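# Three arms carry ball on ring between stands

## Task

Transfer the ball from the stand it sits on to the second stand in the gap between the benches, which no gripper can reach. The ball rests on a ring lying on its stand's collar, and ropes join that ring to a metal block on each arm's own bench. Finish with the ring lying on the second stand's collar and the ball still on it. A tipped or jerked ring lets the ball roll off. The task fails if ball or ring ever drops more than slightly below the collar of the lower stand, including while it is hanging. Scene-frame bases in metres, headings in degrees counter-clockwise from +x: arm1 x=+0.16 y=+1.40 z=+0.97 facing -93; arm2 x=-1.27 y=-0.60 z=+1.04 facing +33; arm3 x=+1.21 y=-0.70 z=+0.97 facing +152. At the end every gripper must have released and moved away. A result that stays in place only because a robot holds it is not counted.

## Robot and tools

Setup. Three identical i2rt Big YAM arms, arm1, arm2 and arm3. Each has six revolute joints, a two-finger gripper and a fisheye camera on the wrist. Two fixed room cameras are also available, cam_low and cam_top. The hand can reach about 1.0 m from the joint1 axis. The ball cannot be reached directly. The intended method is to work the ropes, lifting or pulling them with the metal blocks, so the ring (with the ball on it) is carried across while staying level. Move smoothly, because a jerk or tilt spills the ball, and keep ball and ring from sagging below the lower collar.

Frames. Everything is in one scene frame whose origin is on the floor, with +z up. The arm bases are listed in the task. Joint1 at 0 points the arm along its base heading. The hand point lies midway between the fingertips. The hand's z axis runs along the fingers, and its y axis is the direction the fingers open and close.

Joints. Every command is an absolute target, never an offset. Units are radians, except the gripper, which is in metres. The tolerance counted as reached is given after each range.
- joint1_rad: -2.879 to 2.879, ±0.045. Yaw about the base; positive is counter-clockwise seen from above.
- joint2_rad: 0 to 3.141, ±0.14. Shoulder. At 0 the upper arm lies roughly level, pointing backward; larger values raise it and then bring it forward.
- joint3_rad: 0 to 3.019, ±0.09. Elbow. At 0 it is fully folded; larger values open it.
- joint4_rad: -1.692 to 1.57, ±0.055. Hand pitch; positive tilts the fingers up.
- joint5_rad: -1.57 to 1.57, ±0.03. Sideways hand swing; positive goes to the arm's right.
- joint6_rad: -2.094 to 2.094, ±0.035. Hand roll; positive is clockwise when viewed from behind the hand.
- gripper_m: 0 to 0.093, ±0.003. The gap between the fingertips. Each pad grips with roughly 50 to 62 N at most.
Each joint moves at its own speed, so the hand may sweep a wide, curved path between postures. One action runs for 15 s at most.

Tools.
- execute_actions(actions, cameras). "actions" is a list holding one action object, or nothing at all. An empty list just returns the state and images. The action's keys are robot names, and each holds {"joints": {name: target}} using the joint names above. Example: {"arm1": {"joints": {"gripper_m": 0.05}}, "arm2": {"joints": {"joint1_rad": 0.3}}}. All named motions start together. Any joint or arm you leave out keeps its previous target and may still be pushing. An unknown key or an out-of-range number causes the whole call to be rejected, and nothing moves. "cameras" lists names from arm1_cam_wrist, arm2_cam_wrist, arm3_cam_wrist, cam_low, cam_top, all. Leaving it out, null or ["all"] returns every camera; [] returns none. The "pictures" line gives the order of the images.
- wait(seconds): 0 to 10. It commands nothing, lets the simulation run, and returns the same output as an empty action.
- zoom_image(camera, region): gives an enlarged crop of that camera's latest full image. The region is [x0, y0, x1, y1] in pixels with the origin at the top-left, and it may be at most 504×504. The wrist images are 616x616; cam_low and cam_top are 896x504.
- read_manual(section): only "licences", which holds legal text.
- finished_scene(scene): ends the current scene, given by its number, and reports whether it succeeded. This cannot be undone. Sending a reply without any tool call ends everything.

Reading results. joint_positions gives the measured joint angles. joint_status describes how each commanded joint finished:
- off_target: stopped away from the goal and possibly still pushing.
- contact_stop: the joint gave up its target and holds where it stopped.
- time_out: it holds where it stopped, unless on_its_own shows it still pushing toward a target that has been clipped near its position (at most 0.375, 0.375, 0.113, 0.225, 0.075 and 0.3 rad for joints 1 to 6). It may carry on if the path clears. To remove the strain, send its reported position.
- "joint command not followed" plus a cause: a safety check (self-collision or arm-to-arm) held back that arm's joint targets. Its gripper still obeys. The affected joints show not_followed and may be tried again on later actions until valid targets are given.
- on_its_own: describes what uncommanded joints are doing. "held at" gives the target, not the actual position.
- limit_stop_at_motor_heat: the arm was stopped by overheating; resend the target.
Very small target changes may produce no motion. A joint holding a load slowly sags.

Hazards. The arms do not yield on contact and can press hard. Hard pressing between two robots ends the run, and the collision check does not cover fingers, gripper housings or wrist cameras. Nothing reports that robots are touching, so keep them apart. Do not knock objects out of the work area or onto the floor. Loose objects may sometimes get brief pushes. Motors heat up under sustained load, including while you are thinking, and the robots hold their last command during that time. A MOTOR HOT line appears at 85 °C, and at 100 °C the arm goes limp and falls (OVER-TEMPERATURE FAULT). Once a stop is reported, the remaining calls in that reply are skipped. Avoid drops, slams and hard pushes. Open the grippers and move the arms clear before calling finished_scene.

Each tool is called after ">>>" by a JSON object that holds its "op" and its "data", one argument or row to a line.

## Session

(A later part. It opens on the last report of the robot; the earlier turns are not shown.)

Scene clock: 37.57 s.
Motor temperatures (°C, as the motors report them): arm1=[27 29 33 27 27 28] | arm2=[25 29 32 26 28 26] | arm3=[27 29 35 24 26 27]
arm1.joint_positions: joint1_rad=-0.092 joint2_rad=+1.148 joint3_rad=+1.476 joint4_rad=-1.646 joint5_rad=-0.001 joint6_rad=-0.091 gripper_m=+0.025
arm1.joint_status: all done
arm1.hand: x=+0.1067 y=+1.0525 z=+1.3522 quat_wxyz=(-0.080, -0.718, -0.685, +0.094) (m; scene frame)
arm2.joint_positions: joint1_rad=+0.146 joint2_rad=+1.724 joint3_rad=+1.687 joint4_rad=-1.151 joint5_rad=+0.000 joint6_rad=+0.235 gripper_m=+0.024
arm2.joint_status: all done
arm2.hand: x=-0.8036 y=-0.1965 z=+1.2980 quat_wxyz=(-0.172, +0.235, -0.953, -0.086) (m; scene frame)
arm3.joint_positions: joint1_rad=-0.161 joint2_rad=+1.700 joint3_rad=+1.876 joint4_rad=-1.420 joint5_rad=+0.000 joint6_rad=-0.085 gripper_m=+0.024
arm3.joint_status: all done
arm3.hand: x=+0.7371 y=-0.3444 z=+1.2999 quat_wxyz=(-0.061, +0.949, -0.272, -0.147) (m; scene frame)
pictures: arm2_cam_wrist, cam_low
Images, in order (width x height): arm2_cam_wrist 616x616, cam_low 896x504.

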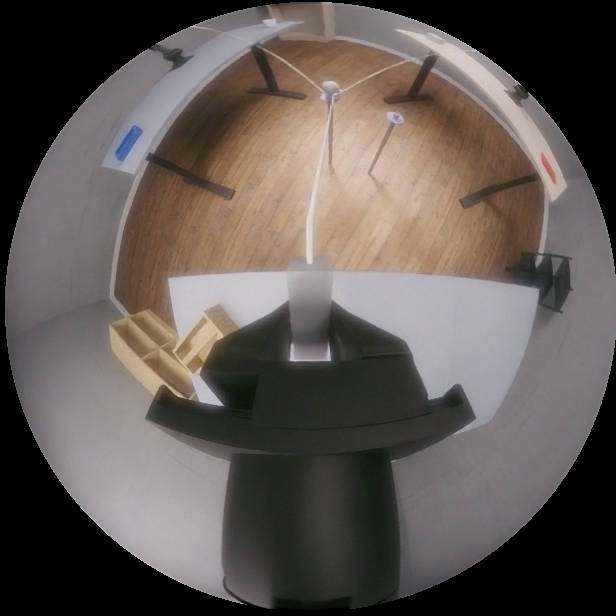

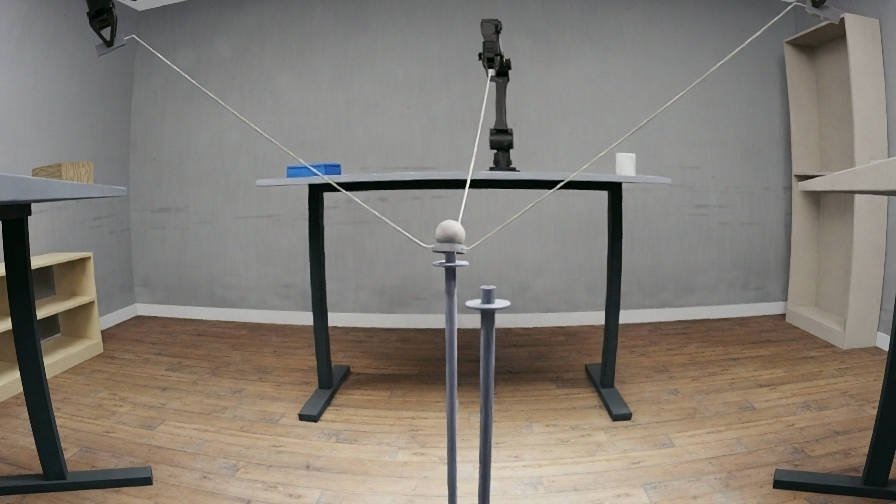

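Lift further, in two steps.

>>> {"op": "execute_actions", "data": {
  "actions": [
    {"arm1":{"joints":{"joint3_rad":1.59,"joint4_rad":-1.68}},"arm2":{"joints":{"joint3_rad":1.81,"joint4_rad":-1.215}},"arm3":{"joints":{"joint3_rad":1.975,"joint4_rad":-1.47}}}
  ],
  "cameras": ["cam_low"]
}}

>>> {"op": "execute_actions", "data": {
  "actions": [
    {"arm1":{"joints":{"joint3_rad":1.64,"joint4_rad":-1.692}},"arm2":{"joints":{"joint3_rad":1.86,"joint4_rad":-1.265}},"arm3":{"joints":{"joint3_rad":2.025,"joint4_rad":-1.51}}}
  ],
  "cameras": ["cam_low","arm2_cam_wrist","cam_top"]
}}

>>> {"op": "zoom_image", "data": {
  "camera": "cam_low",
  "region": [370, 190, 550, 320]
}}

>>> {"op": "zoom_image", "data": {
  "camera": "arm2_cam_wrist",
  "region": [260, 20, 420, 140]
}}

Scene clock: 39.97 s.
Motor temperatures (°C, as the motors report them): arm1=[27 29 33 27 27 28] | arm2=[25 29 32 26 28 26] | arm3=[27 29 35 24 26 27]
arm1.joint_positions: joint1_rad=-0.092 joint2_rad=+1.151 joint3_rad=+1.527 joint4_rad=-1.671 joint5_rad=-0.001 joint6_rad=-0.091 gripper_m=+0.025
arm1.joint_status: all done
joint sent to its limit — the command would take arm1.joint4_rad past its lower limit, so that joint was sent only as far as its limit.
arm1.hand: x=+0.1064 y=+1.0518 z=+1.3712 quat_wxyz=(-0.088, -0.717, -0.684, +0.103) (m; scene frame)
arm2.joint_positions: joint1_rad=+0.145 joint2_rad=+1.725 joint3_rad=+1.737 joint4_rad=-1.200 joint5_rad=+0.000 joint6_rad=+0.235 gripper_m=+0.024
arm2.joint_status: all done
arm2.hand: x=-0.8029 y=-0.1967 z=+1.3163 quat_wxyz=(-0.172, +0.234, -0.953, -0.086) (m; scene frame)
arm3.joint_positions: joint1_rad=-0.161 joint2_rad=+1.701 joint3_rad=+1.926 joint4_rad=-1.455 joint5_rad=+0.000 joint6_rad=-0.085 gripper_m=+0.024
arm3.joint_status: all done
arm3.hand: x=+0.7370 y=-0.3444 z=+1.3196 quat_wxyz=(-0.064, +0.948, -0.271, -0.154) (m; scene frame)
pictures: cam_low
Images, in order (width x height): cam_low 896x504.

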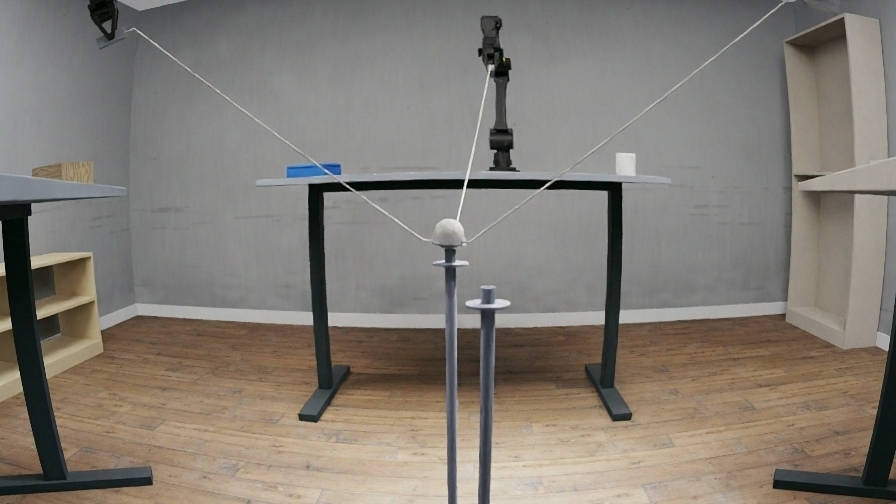

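Scene clock: 40.67 s.
Motor temperatures (°C, as the motors report them): arm1=[27 29 33 27 27 28] | arm2=[25 29 33 26 28 26] | arm3=[27 29 35 24 26 27]
arm1.joint_positions: joint1_rad=-0.092 joint2_rad=+1.154 joint3_rad=+1.574 joint4_rad=-1.671 joint5_rad=-0.001 joint6_rad=-0.091 gripper_m=+0.025
arm1.joint_status: all done
joint sent to its limit — the command would take arm1.joint4_rad past its lower limit, so that joint was sent only as far as its limit.
arm1.hand: x=+0.1056 y=+1.0468 z=+1.3898 quat_wxyz=(-0.101, -0.714, -0.682, +0.119) (m; scene frame)
arm2.joint_positions: joint1_rad=+0.145 joint2_rad=+1.727 joint3_rad=+1.786 joint4_rad=-1.249 joint5_rad=+0.000 joint6_rad=+0.235 gripper_m=+0.024
arm2.joint_status: all done
arm2.hand: x=-0.8034 y=-0.1970 z=+1.3339 quat_wxyz=(-0.171, +0.234, -0.953, -0.085) (m; scene frame)
arm3.joint_positions: joint1_rad=-0.161 joint2_rad=+1.703 joint3_rad=+1.976 joint4_rad=-1.494 joint5_rad=+0.000 joint6_rad=-0.085 gripper_m=+0.024
arm3.joint_status: all done
arm3.hand: x=+0.7382 y=-0.3456 z=+1.3376 quat_wxyz=(-0.065, +0.947, -0.271, -0.157) (m; scene frame)
pictures: arm2_cam_wrist, cam_low, cam_top
Images, in order (width x height): arm2_cam_wrist 616x616, cam_low 896x504, cam_top 896x504.

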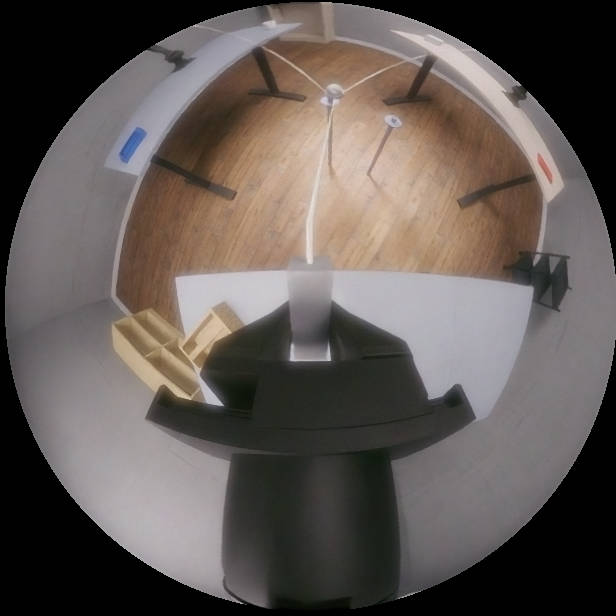

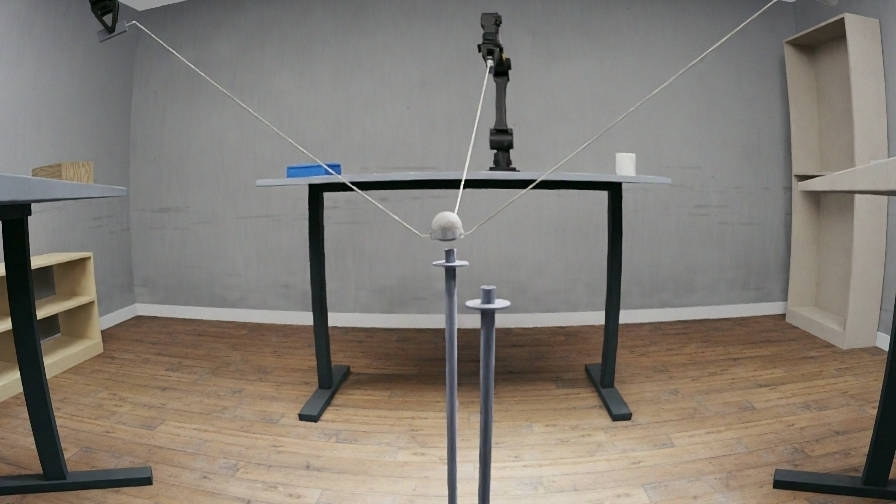

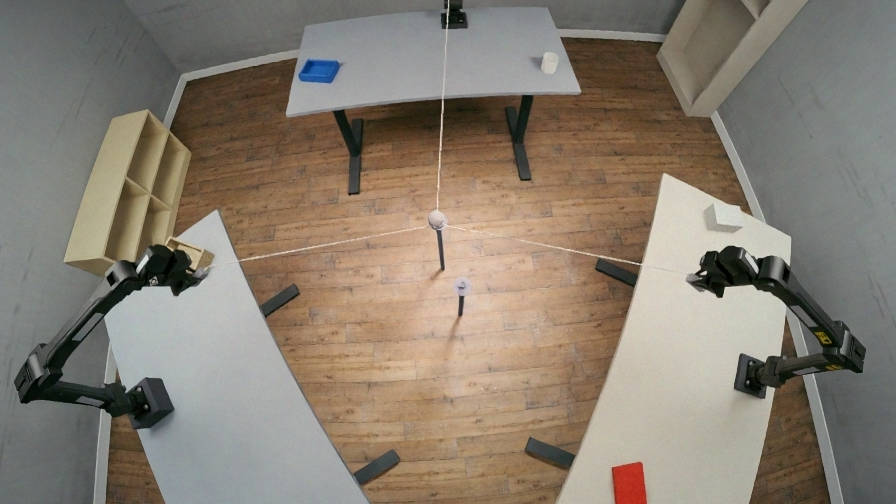

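Region (370, 190, 550, 320) of cam_low's 896x504 image, scaled by 2.800, with more detail than that image has.

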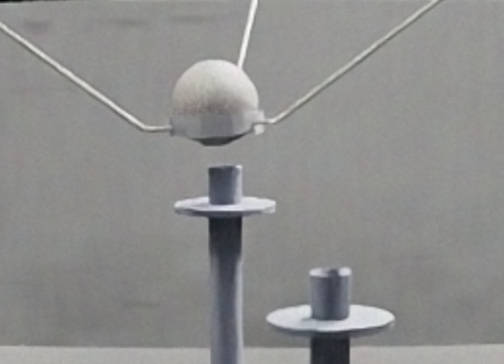

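Region (260, 20, 420, 140) of arm2_cam_wrist's 616x616 image, scaled by 3.150, with more detail than that image has; it fills the top 378 rows of this view, and the rest is white.

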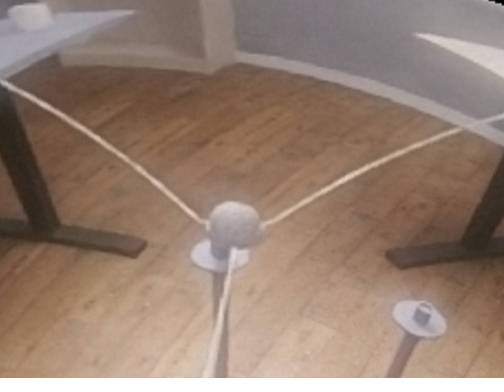

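>>> {"op": "execute_actions", "data": {
  "actions": [
    {"arm1":{"joints":{"joint1_rad":-0.03,"joint2_rad":1.28,"joint3_rad":1.755}},"arm2":{"joints":{"joint1_rad":0.065,"joint4_rad":-1.33,"joint6_rad":0.15}},"arm3":{"joints":{"joint1_rad":-0.105,"joint2_rad":1.59,"joint3_rad":1.89,"joint6_rad":-0.03}}}
  ],
  "cameras": ["cam_low","cam_top"]
}}

Scene clock: 44.77 s.
Motor temperatures (°C, as the motors report them): arm1=[27 29 34 27 27 28] | arm2=[25 30 33 26 28 26] | arm3=[27 29 36 24 26 27]
arm1.joint_positions: joint1_rad=-0.040 joint2_rad=+1.307 joint3_rad=+1.695 joint4_rad=-1.676 joint5_rad=-0.001 joint6_rad=-0.091 gripper_m=+0.025
arm1.joint_status: all done
arm1.hand: x=+0.1197 y=+0.9909 z=+1.3857 quat_wxyz=(-0.093, -0.698, -0.702, +0.103) (m; scene frame)
arm2.joint_positions: joint1_rad=+0.057 joint2_rad=+1.727 joint3_rad=+1.786 joint4_rad=-1.314 joint5_rad=+0.001 joint6_rad=+0.168 gripper_m=+0.024
arm2.joint_status: all done
arm2.hand: x=-0.7816 y=-0.2483 z=+1.3287 quat_wxyz=(-0.148, +0.226, -0.961, -0.060) (m; scene frame)
arm3.joint_positions: joint1_rad=-0.099 joint2_rad=+1.601 joint3_rad=+1.887 joint4_rad=-1.498 joint5_rad=+0.000 joint6_rad=-0.046 gripper_m=+0.024
arm3.joint_status: all done
arm3.hand: x=+0.7479 y=-0.3958 z=+1.3531 quat_wxyz=(-0.058, +0.950, -0.260, -0.165) (m; scene frame)
pictures: cam_low, cam_top
Images, in order (width x height): cam_low 896x504, cam_top 896x504.

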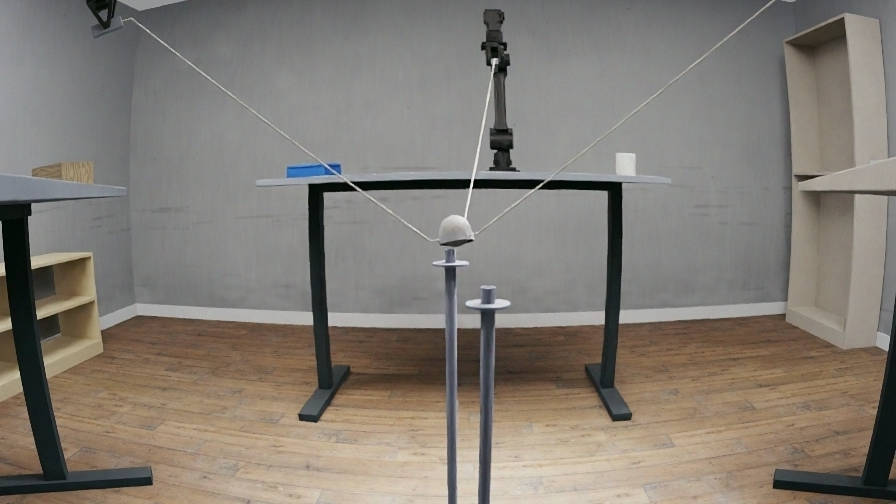

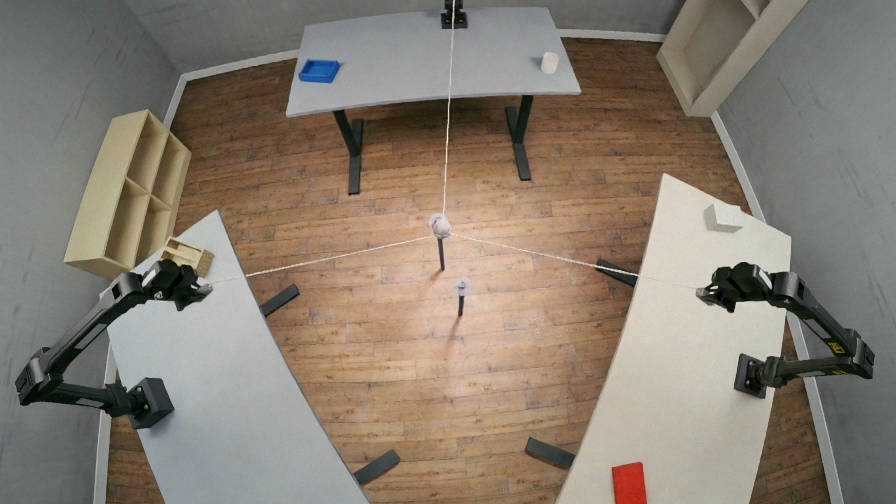

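>>> {"op": "execute_actions", "data": {
  "actions": [
    {"arm1":{"joints":{"joint1_rad":0.015,"joint2_rad":1.375,"joint3_rad":1.87}},"arm2":{"joints":{"joint1_rad":-0.005,"joint4_rad":-1.385,"joint6_rad":0.08}},"arm3":{"joints":{"joint1_rad":-0.06,"joint2_rad":1.49,"joint3_rad":1.75,"joint6_rad":0.02}}}
  ],
  "cameras": ["cam_low","cam_top"]
}}

Scene clock: 46.87 s.
Motor temperatures (°C, as the motors report them): arm1=[27 29 34 27 27 28] | arm2=[25 30 34 26 28 26] | arm3=[27 29 35 24 26 27]
arm1.joint_positions: joint1_rad=+0.006 joint2_rad=+1.390 joint3_rad=+1.804 joint4_rad=-1.677 joint5_rad=-0.001 joint6_rad=-0.091 gripper_m=+0.025
arm1.joint_status: all done
arm1.hand: x=+0.1370 y=+0.9558 z=+1.3980 quat_wxyz=(-0.103, -0.681, -0.717, +0.111) (m; scene frame)
arm2.joint_positions: joint1_rad=-0.013 joint2_rad=+1.727 joint3_rad=+1.786 joint4_rad=-1.368 joint5_rad=+0.001 joint6_rad=+0.098 gripper_m=+0.024
arm2.joint_status: all done
arm2.hand: x=-0.7687 y=-0.2900 z=+1.3251 quat_wxyz=(-0.127, +0.227, -0.965, -0.041) (m; scene frame)
arm3.joint_positions: joint1_rad=-0.059 joint2_rad=+1.505 joint3_rad=+1.747 joint4_rad=-1.499 joint5_rad=+0.000 joint6_rad=+0.004 gripper_m=+0.024
arm3.joint_status: all done
arm3.hand: x=+0.7726 y=-0.4365 z=+1.3395 quat_wxyz=(-0.045, +0.952, -0.266, -0.146) (m; scene frame)
pictures: cam_low, cam_top
Images, in order (width x height): cam_low 896x504, cam_top 896x504.

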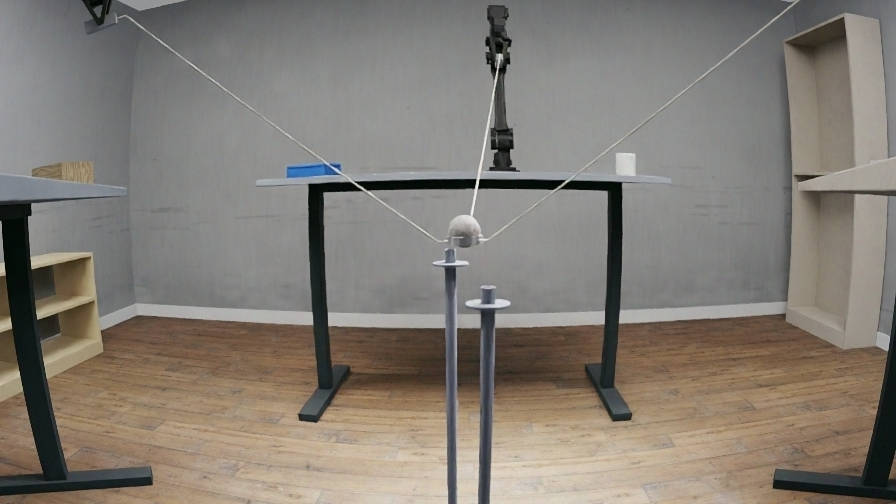

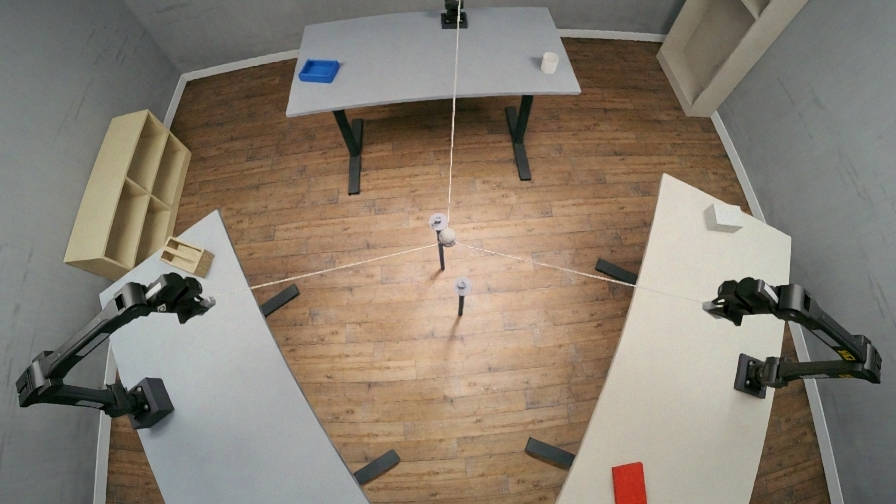

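>>> {"op": "execute_actions", "data": {
  "actions": [
    {"arm1":{"joints":{"joint1_rad":0.04,"joint2_rad":1.505,"joint3_rad":1.99}},"arm2":{"joints":{"joint1_rad":-0.088,"joint4_rad":-1.45,"joint6_rad":0.0}},"arm3":{"joints":{"joint1_rad":0.019,"joint2_rad":1.403,"joint3_rad":1.655,"joint6_rad":0.1}}}
  ],
  "cameras": ["cam_low"]
}}

>>> {"op": "execute_actions", "data": {
  "actions": [
    {"arm1":{"joints":{"joint1_rad":0.06,"joint2_rad":1.635,"joint3_rad":2.12}},"arm2":{"joints":{"joint1_rad":-0.176,"joint4_rad":-1.5,"joint6_rad":-0.09}},"arm3":{"joints":{"joint1_rad":0.109,"joint2_rad":1.327,"joint3_rad":1.58,"joint6_rad":0.19}}}
  ],
  "cameras": ["cam_low","cam_top"]
}}

Scene clock: 50.03 s.
Motor temperatures (°C, as the motors report them): arm1=[27 29 34 27 27 28] | arm2=[25 30 34 26 28 26] | arm3=[27 29 35 24 26 27]
arm1.joint_positions: joint1_rad=+0.027 joint2_rad=+1.531 joint3_rad=+1.928 joint4_rad=-1.677 joint5_rad=-0.001 joint6_rad=-0.091 gripper_m=+0.025
arm1.joint_status: all done
arm1.hand: x=+0.1455 y=+0.9030 z=+1.3871 quat_wxyz=(-0.099, -0.674, -0.725, +0.103) (m; scene frame)
arm2.joint_positions: joint1_rad=-0.094 joint2_rad=+1.727 joint3_rad=+1.786 joint4_rad=-1.432 joint5_rad=+0.001 joint6_rad=+0.017 gripper_m=+0.024
arm2.joint_status: all done
arm2.hand: x=-0.7584 y=-0.3391 z=+1.3216 quat_wxyz=(-0.099, +0.227, -0.969, -0.023) (m; scene frame)
arm3.joint_positions: joint1_rad=+0.025 joint2_rad=+1.418 joint3_rad=+1.650 joint4_rad=-1.499 joint5_rad=+0.000 joint6_rad=+0.084 gripper_m=+0.024
arm3.joint_status: all done
arm3.hand: x=+0.7835 y=-0.4894 z=+1.3372 quat_wxyz=(-0.031, +0.953, -0.264, -0.144) (m; scene frame)
pictures: cam_low
Images, in order (width x height): cam_low 896x504.

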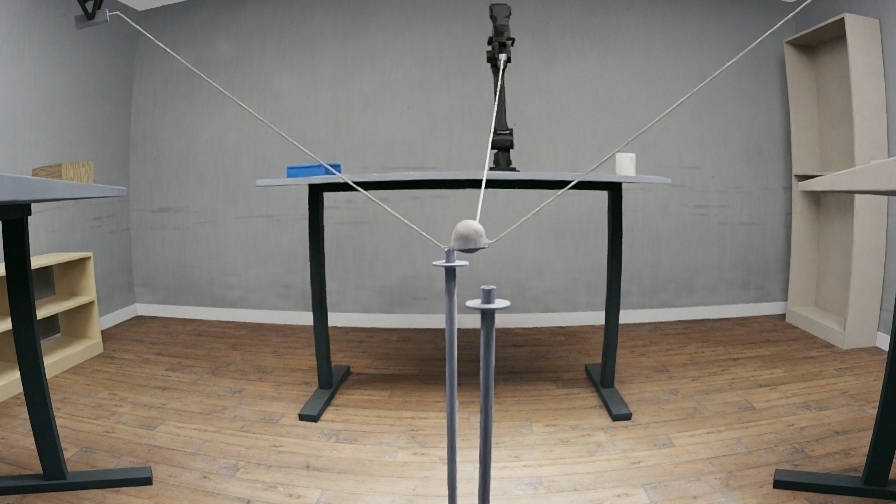

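Scene clock: 51.10 s.
Motor temperatures (°C, as the motors report them): arm1=[27 29 34 27 27 28] | arm2=[25 30 35 26 28 26] | arm3=[27 29 35 24 26 27]
arm1.joint_positions: joint1_rad=+0.047 joint2_rad=+1.656 joint3_rad=+2.055 joint4_rad=-1.678 joint5_rad=-0.001 joint6_rad=-0.091 gripper_m=+0.025
arm1.joint_status: all done
arm1.hand: x=+0.1555 y=+0.8559 z=+1.3783 quat_wxyz=(-0.101, -0.667, -0.731, +0.103) (m; scene frame)
arm2.joint_positions: joint1_rad=-0.181 joint2_rad=+1.727 joint3_rad=+1.786 joint4_rad=-1.482 joint5_rad=+0.000 joint6_rad=-0.073 gripper_m=+0.024
arm2.joint_status: all done
arm2.hand: x=-0.7486 y=-0.3890 z=+1.3196 quat_wxyz=(-0.076, +0.229, -0.970, -0.011) (m; scene frame)
arm3.joint_positions: joint1_rad=+0.114 joint2_rad=+1.342 joint3_rad=+1.574 joint4_rad=-1.499 joint5_rad=+0.000 joint6_rad=+0.174 gripper_m=+0.024
arm3.joint_status: all done
arm3.hand: x=+0.7936 y=-0.5389 z=+1.3369 quat_wxyz=(-0.018, +0.953, -0.265, -0.146) (m; scene frame)
pictures: cam_low, cam_top
Images, in order (width x height): cam_low 896x504, cam_top 896x504.

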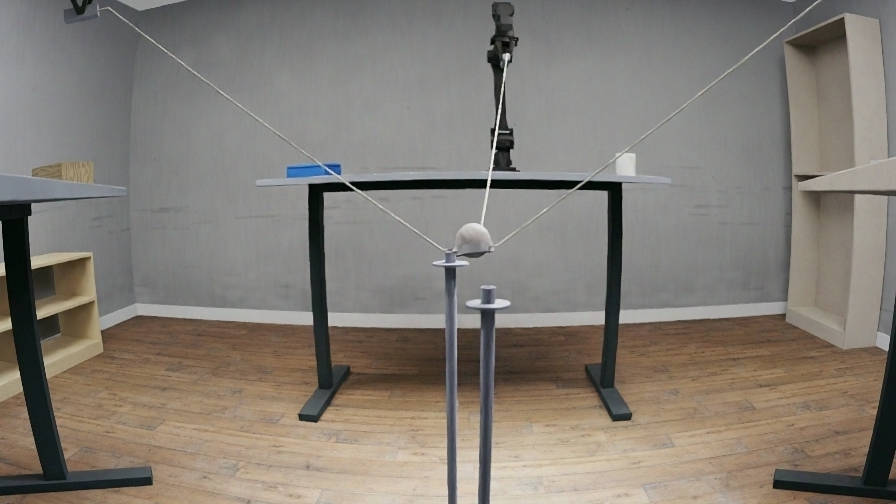

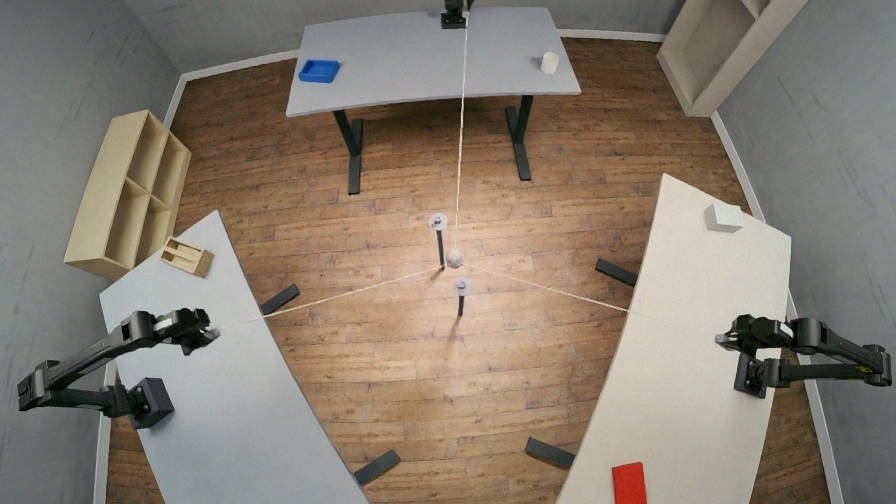

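>>> {"op": "execute_actions", "data": {
  "actions": [
    {"arm1":{"joints":{"joint1_rad":0.08,"joint2_rad":1.765,"joint3_rad":2.26}},"arm2":{"joints":{"joint1_rad":-0.266,"joint4_rad":-1.52,"joint6_rad":-0.18}},"arm3":{"joints":{"joint1_rad":0.21,"joint2_rad":1.255,"joint3_rad":1.46,"joint6_rad":0.29}}}
  ]
}}

Scene clock: 53.00 s.
Motor temperatures (°C, as the motors report them): arm1=[27 29 34 27 27 28] | arm2=[25 30 35 26 28 26] | arm3=[27 29 35 24 26 27]
arm1.joint_positions: joint1_rad=+0.067 joint2_rad=+1.787 joint3_rad=+2.194 joint4_rad=-1.678 joint5_rad=-0.001 joint6_rad=-0.091 gripper_m=+0.025
arm1.joint_status: all done
arm1.hand: x=+0.1677 y=+0.8077 z=+1.3647 quat_wxyz=(-0.104, -0.659, -0.738, +0.104) (m; scene frame)
arm2.joint_positions: joint1_rad=-0.270 joint2_rad=+1.727 joint3_rad=+1.786 joint4_rad=-1.502 joint5_rad=+0.000 joint6_rad=-0.163 gripper_m=+0.024
arm2.joint_status: all done
arm2.hand: x=-0.7362 y=-0.4376 z=+1.3190 quat_wxyz=(-0.067, +0.230, -0.971, -0.003) (m; scene frame)
arm3.joint_positions: joint1_rad=+0.214 joint2_rad=+1.273 joint3_rad=+1.458 joint4_rad=-1.499 joint5_rad=+0.001 joint6_rad=+0.274 gripper_m=+0.024
arm3.joint_status: all done
arm3.hand: x=+0.8125 y=-0.5904 z=+1.3136 quat_wxyz=(-0.003, +0.956, -0.266, -0.123) (m; scene frame)
pictures: arm1_cam_wrist, arm2_cam_wrist, arm3_cam_wrist, cam_low, cam_top
Images, in order (width x height): arm1_cam_wrist 616x616, arm2_cam_wrist 616x616, arm3_cam_wrist 616x616, cam_low 896x504, cam_top 896x504.

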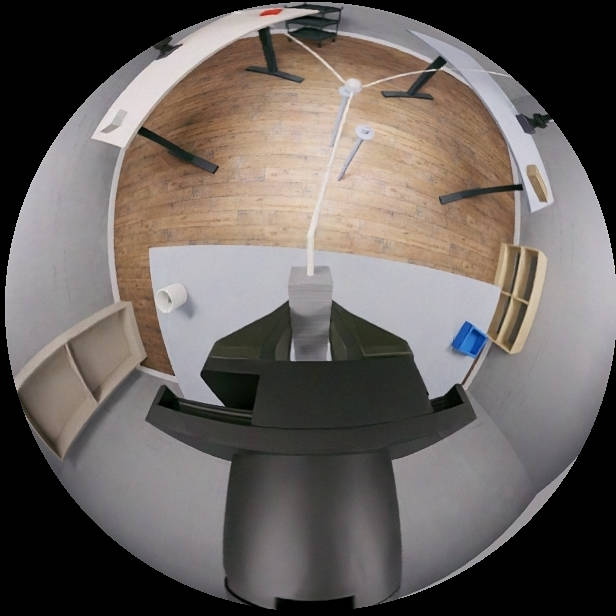

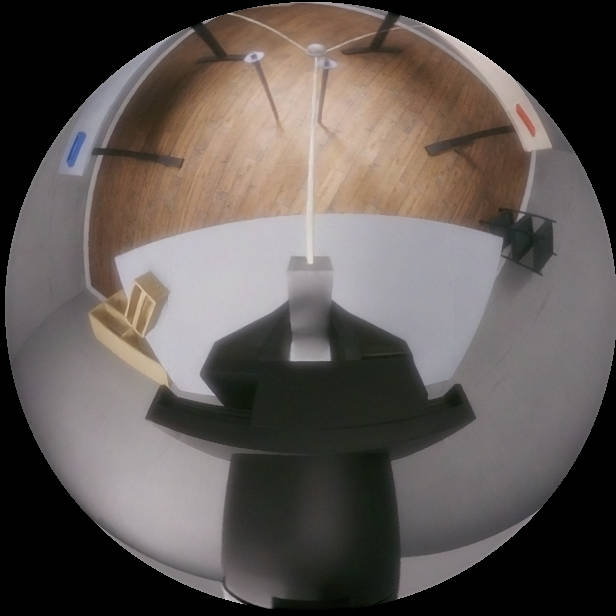

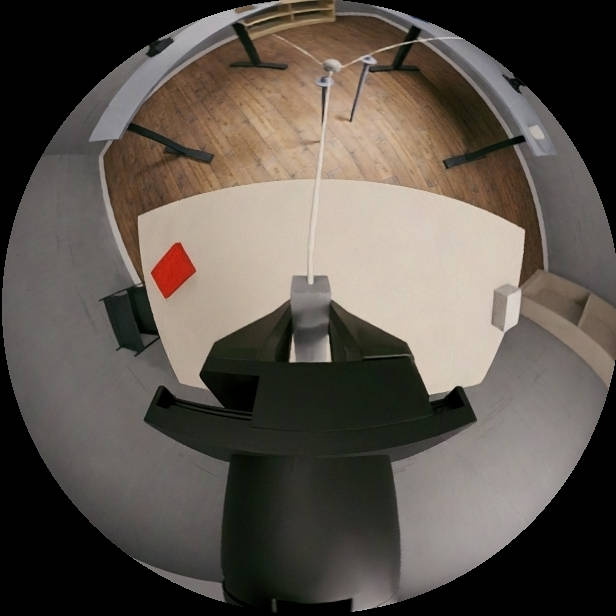

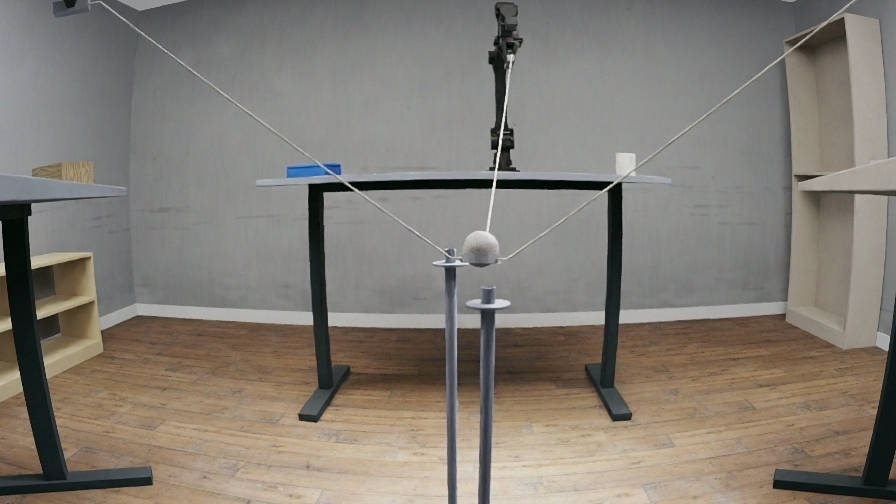

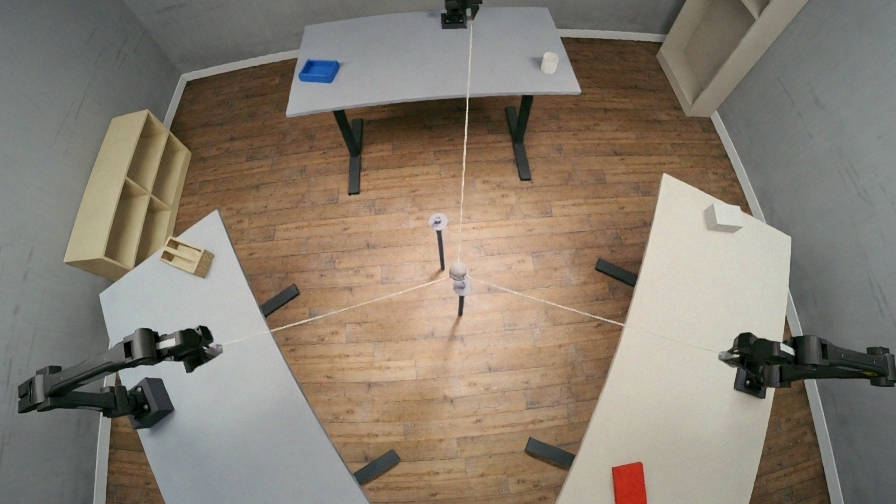

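>>> {"op": "execute_actions", "data": {
  "actions": [
    {"arm1":{"joints":{"joint1_rad":0.102,"joint2_rad":1.87,"joint3_rad":2.4}},"arm2":{"joints":{"joint1_rad":-0.347,"joint6_rad":-0.26}},"arm3":{"joints":{"joint1_rad":0.31,"joint2_rad":1.193,"joint3_rad":1.405,"joint6_rad":0.39}}}
  ]
}}

>>> {"op": "zoom_image", "data": {
  "camera": "arm2_cam_wrist",
  "region": [240, 10, 400, 140]
}}

>>> {"op": "zoom_image", "data": {
  "camera": "arm3_cam_wrist",
  "region": [260, 20, 420, 150]
}}

Scene clock: 56.20 s.
Motor temperatures (°C, as the motors report them): arm1=[27 29 35 27 27 28] | arm2=[25 30 35 26 28 26] | arm3=[27 29 35 24 26 27]
arm1.joint_positions: joint1_rad=+0.089 joint2_rad=+1.884 joint3_rad=+2.329 joint4_rad=-1.678 joint5_rad=-0.001 joint6_rad=-0.091 gripper_m=+0.025
arm1.joint_status: all done
arm1.hand: x=+0.1827 y=+0.7717 z=+1.3653 quat_wxyz=(-0.118, -0.649, -0.743, +0.117) (m; scene frame)
arm2.joint_positions: joint1_rad=-0.351 joint2_rad=+1.727 joint3_rad=+1.786 joint4_rad=-1.502 joint5_rad=-0.001 joint6_rad=-0.243 gripper_m=+0.024
arm2.joint_status: all done
arm2.hand: x=-0.7245 y=-0.4814 z=+1.3191 quat_wxyz=(-0.067, +0.230, -0.971, +0.002) (m; scene frame)
arm3.joint_positions: joint1_rad=+0.314 joint2_rad=+1.206 joint3_rad=+1.398 joint4_rad=-1.499 joint5_rad=+0.001 joint6_rad=+0.374 gripper_m=+0.024
arm3.joint_status: all done
arm3.hand: x=+0.8273 y=-0.6344 z=+1.3131 quat_wxyz=(+0.010, +0.956, -0.266, -0.126) (m; scene frame)
pictures: arm1_cam_wrist, arm2_cam_wrist, arm3_cam_wrist, cam_low, cam_top
Images, in order (width x height): arm1_cam_wrist 616x616, arm2_cam_wrist 616x616, arm3_cam_wrist 616x616, cam_low 896x504, cam_top 896x504.

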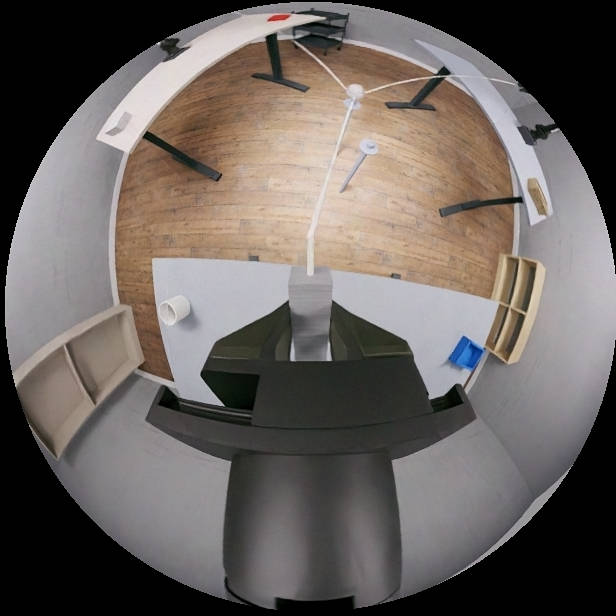

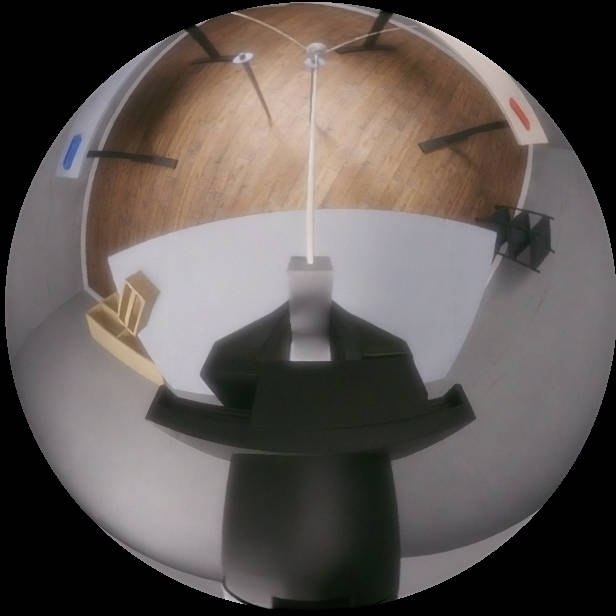

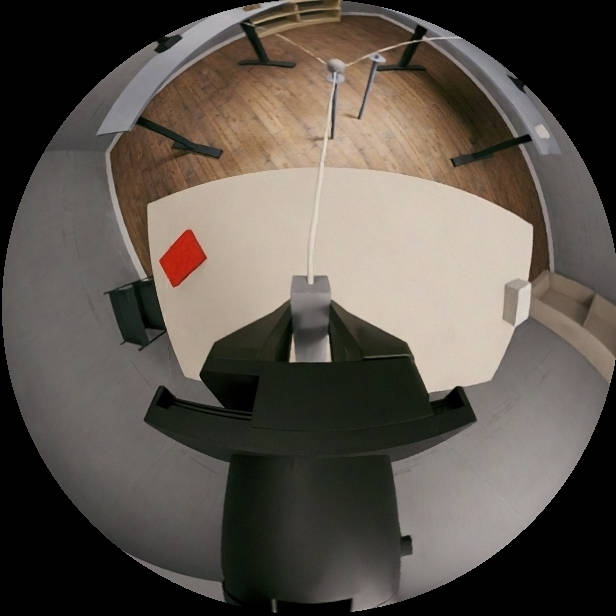

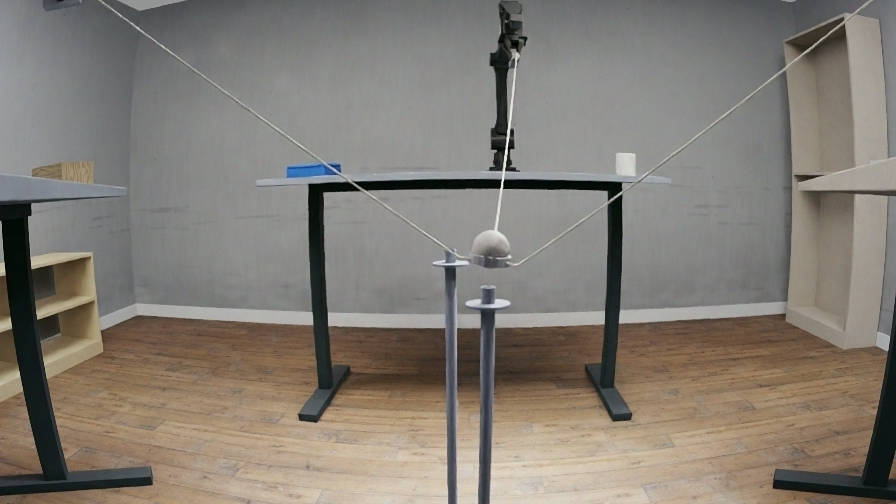

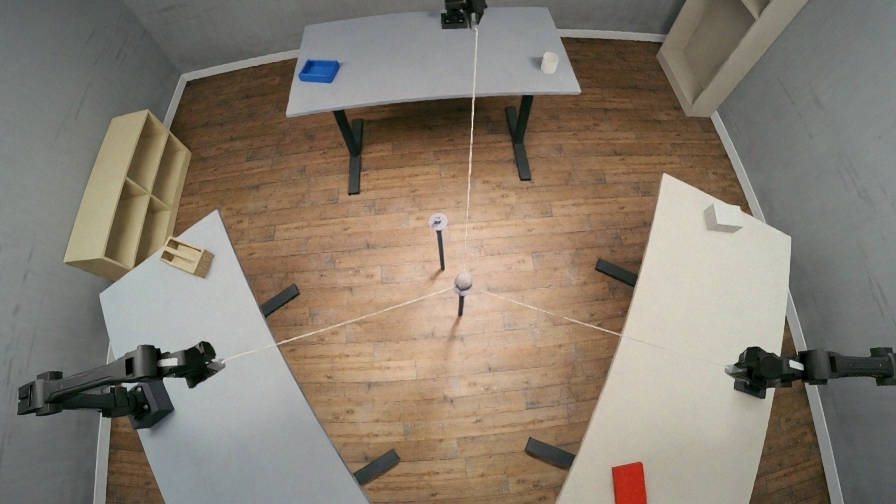

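Region (240, 10, 400, 140) of arm2_cam_wrist's 616x616 image, scaled by 3.150, with more detail than that image has; it fills the top 410 rows of this view, and the rest is white.

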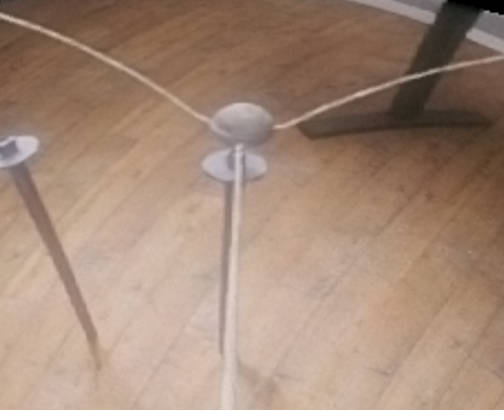

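Region (260, 20, 420, 150) of arm3_cam_wrist's 616x616 image, scaled by 3.150, with more detail than that image has; it fills the top 410 rows of this view, and the rest is white.

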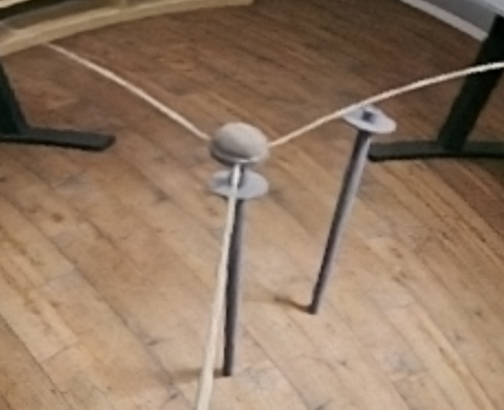

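>>> {"op": "execute_actions", "data": {
  "actions": [
    {"arm1":{"joints":{"joint3_rad":2.285}},"arm2":{"joints":{"joint3_rad":1.74,"joint4_rad":-1.455}},"arm3":{"joints":{"joint3_rad":1.37,"joint4_rad":-1.43}}}
  ],
  "cameras": ["cam_low","arm2_cam_wrist","arm3_cam_wrist"]
}}

>>> {"op": "zoom_image", "data": {
  "camera": "arm2_cam_wrist",
  "region": [240, 10, 400, 140]
}}

>>> {"op": "zoom_image", "data": {
  "camera": "arm3_cam_wrist",
  "region": [260, 20, 420, 150]
}}

>>> {"op": "zoom_image", "data": {
  "camera": "cam_low",
  "region": [400, 200, 580, 330]
}}

Scene clock: 59.83 s.
Motor temperatures (°C, as the motors report them): arm1=[27 30 35 27 27 28] | arm2=[25 30 35 26 28 26] | arm3=[27 29 34 24 26 27]
arm1.joint_positions: joint1_rad=+0.089 joint2_rad=+1.886 joint3_rad=+2.278 joint4_rad=-1.678 joint5_rad=-0.001 joint6_rad=-0.091 gripper_m=+0.025
arm1.joint_status: all done
arm1.hand: x=+0.1828 y=+0.7751 z=+1.3422 quat_wxyz=(-0.100, -0.651, -0.746, +0.098) (m; scene frame)
arm2.joint_positions: joint1_rad=-0.351 joint2_rad=+1.727 joint3_rad=+1.744 joint4_rad=-1.464 joint5_rad=-0.001 joint6_rad=-0.243 gripper_m=+0.024
arm2.joint_status: all done
arm2.hand: x=-0.7249 y=-0.4815 z=+1.3023 quat_wxyz=(-0.064, +0.230, -0.971, +0.002) (m; scene frame)
arm3.joint_positions: joint1_rad=+0.314 joint2_rad=+1.206 joint3_rad=+1.364 joint4_rad=-1.442 joint5_rad=+0.001 joint6_rad=+0.374 gripper_m=+0.024
arm3.joint_status: all done
arm3.hand: x=+0.8201 y=-0.6331 z=+1.3017 quat_wxyz=(+0.011, +0.954, -0.266, -0.137) (m; scene frame)
pictures: arm2_cam_wrist, arm3_cam_wrist, cam_low
Images, in order (width x height): arm2_cam_wrist 616x616, arm3_cam_wrist 616x616, cam_low 896x504.

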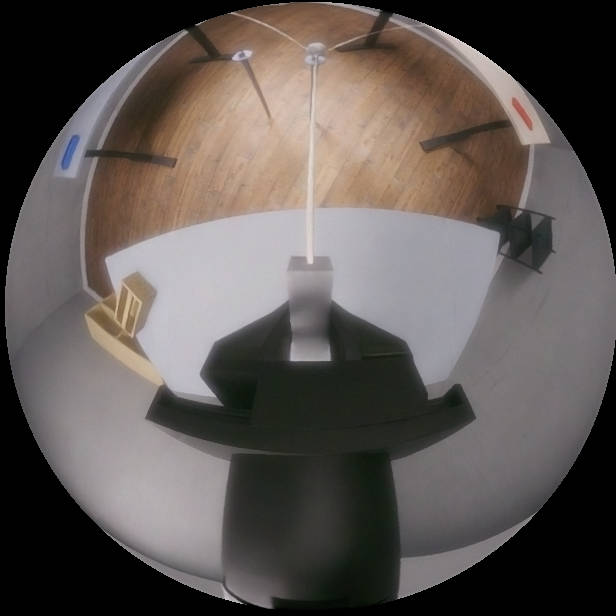

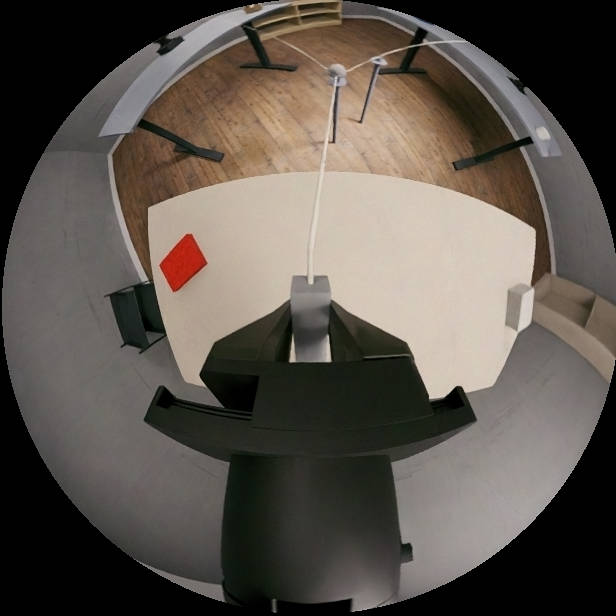

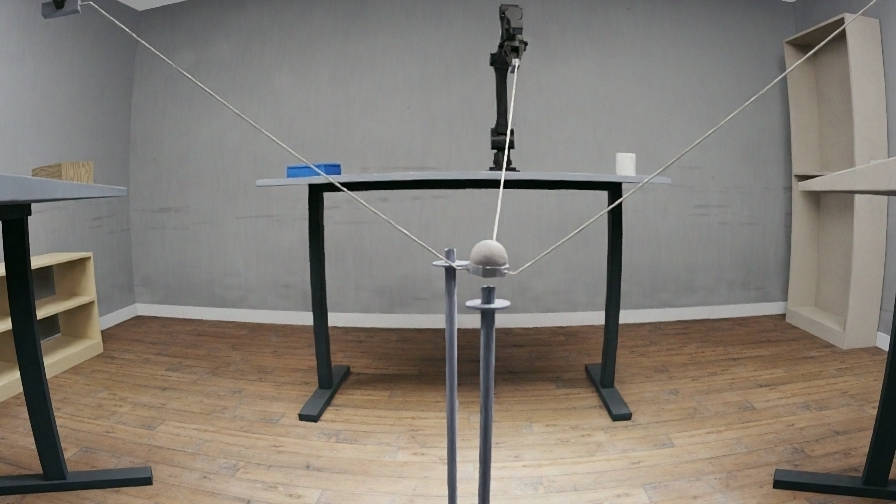

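Region (240, 10, 400, 140) of arm2_cam_wrist's 616x616 image, scaled by 3.150, with more detail than that image has; it fills the top 410 rows of this view, and the rest is white.

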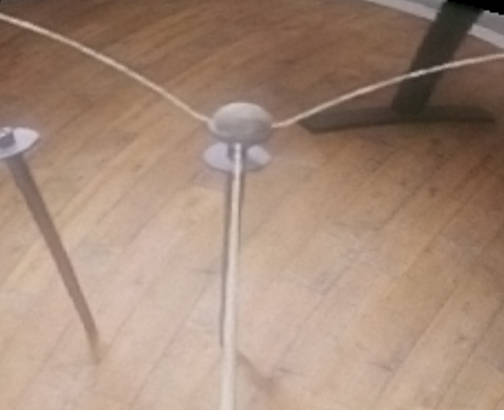

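Region (260, 20, 420, 150) of arm3_cam_wrist's 616x616 image, scaled by 3.150, with more detail than that image has; it fills the top 410 rows of this view, and the rest is white.

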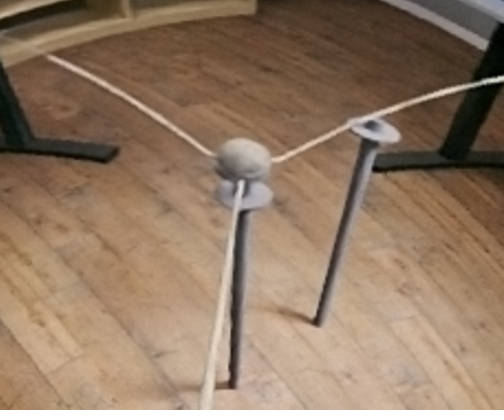

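Region (400, 200, 580, 330) of cam_low's 896x504 image, scaled by 2.800, with more detail than that image has.

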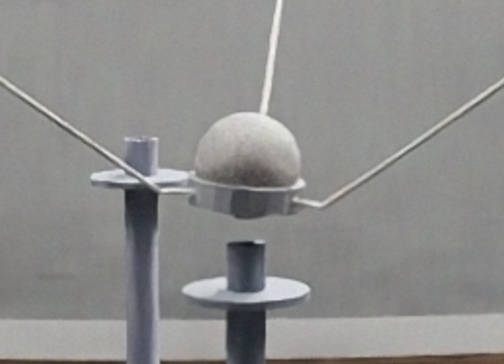

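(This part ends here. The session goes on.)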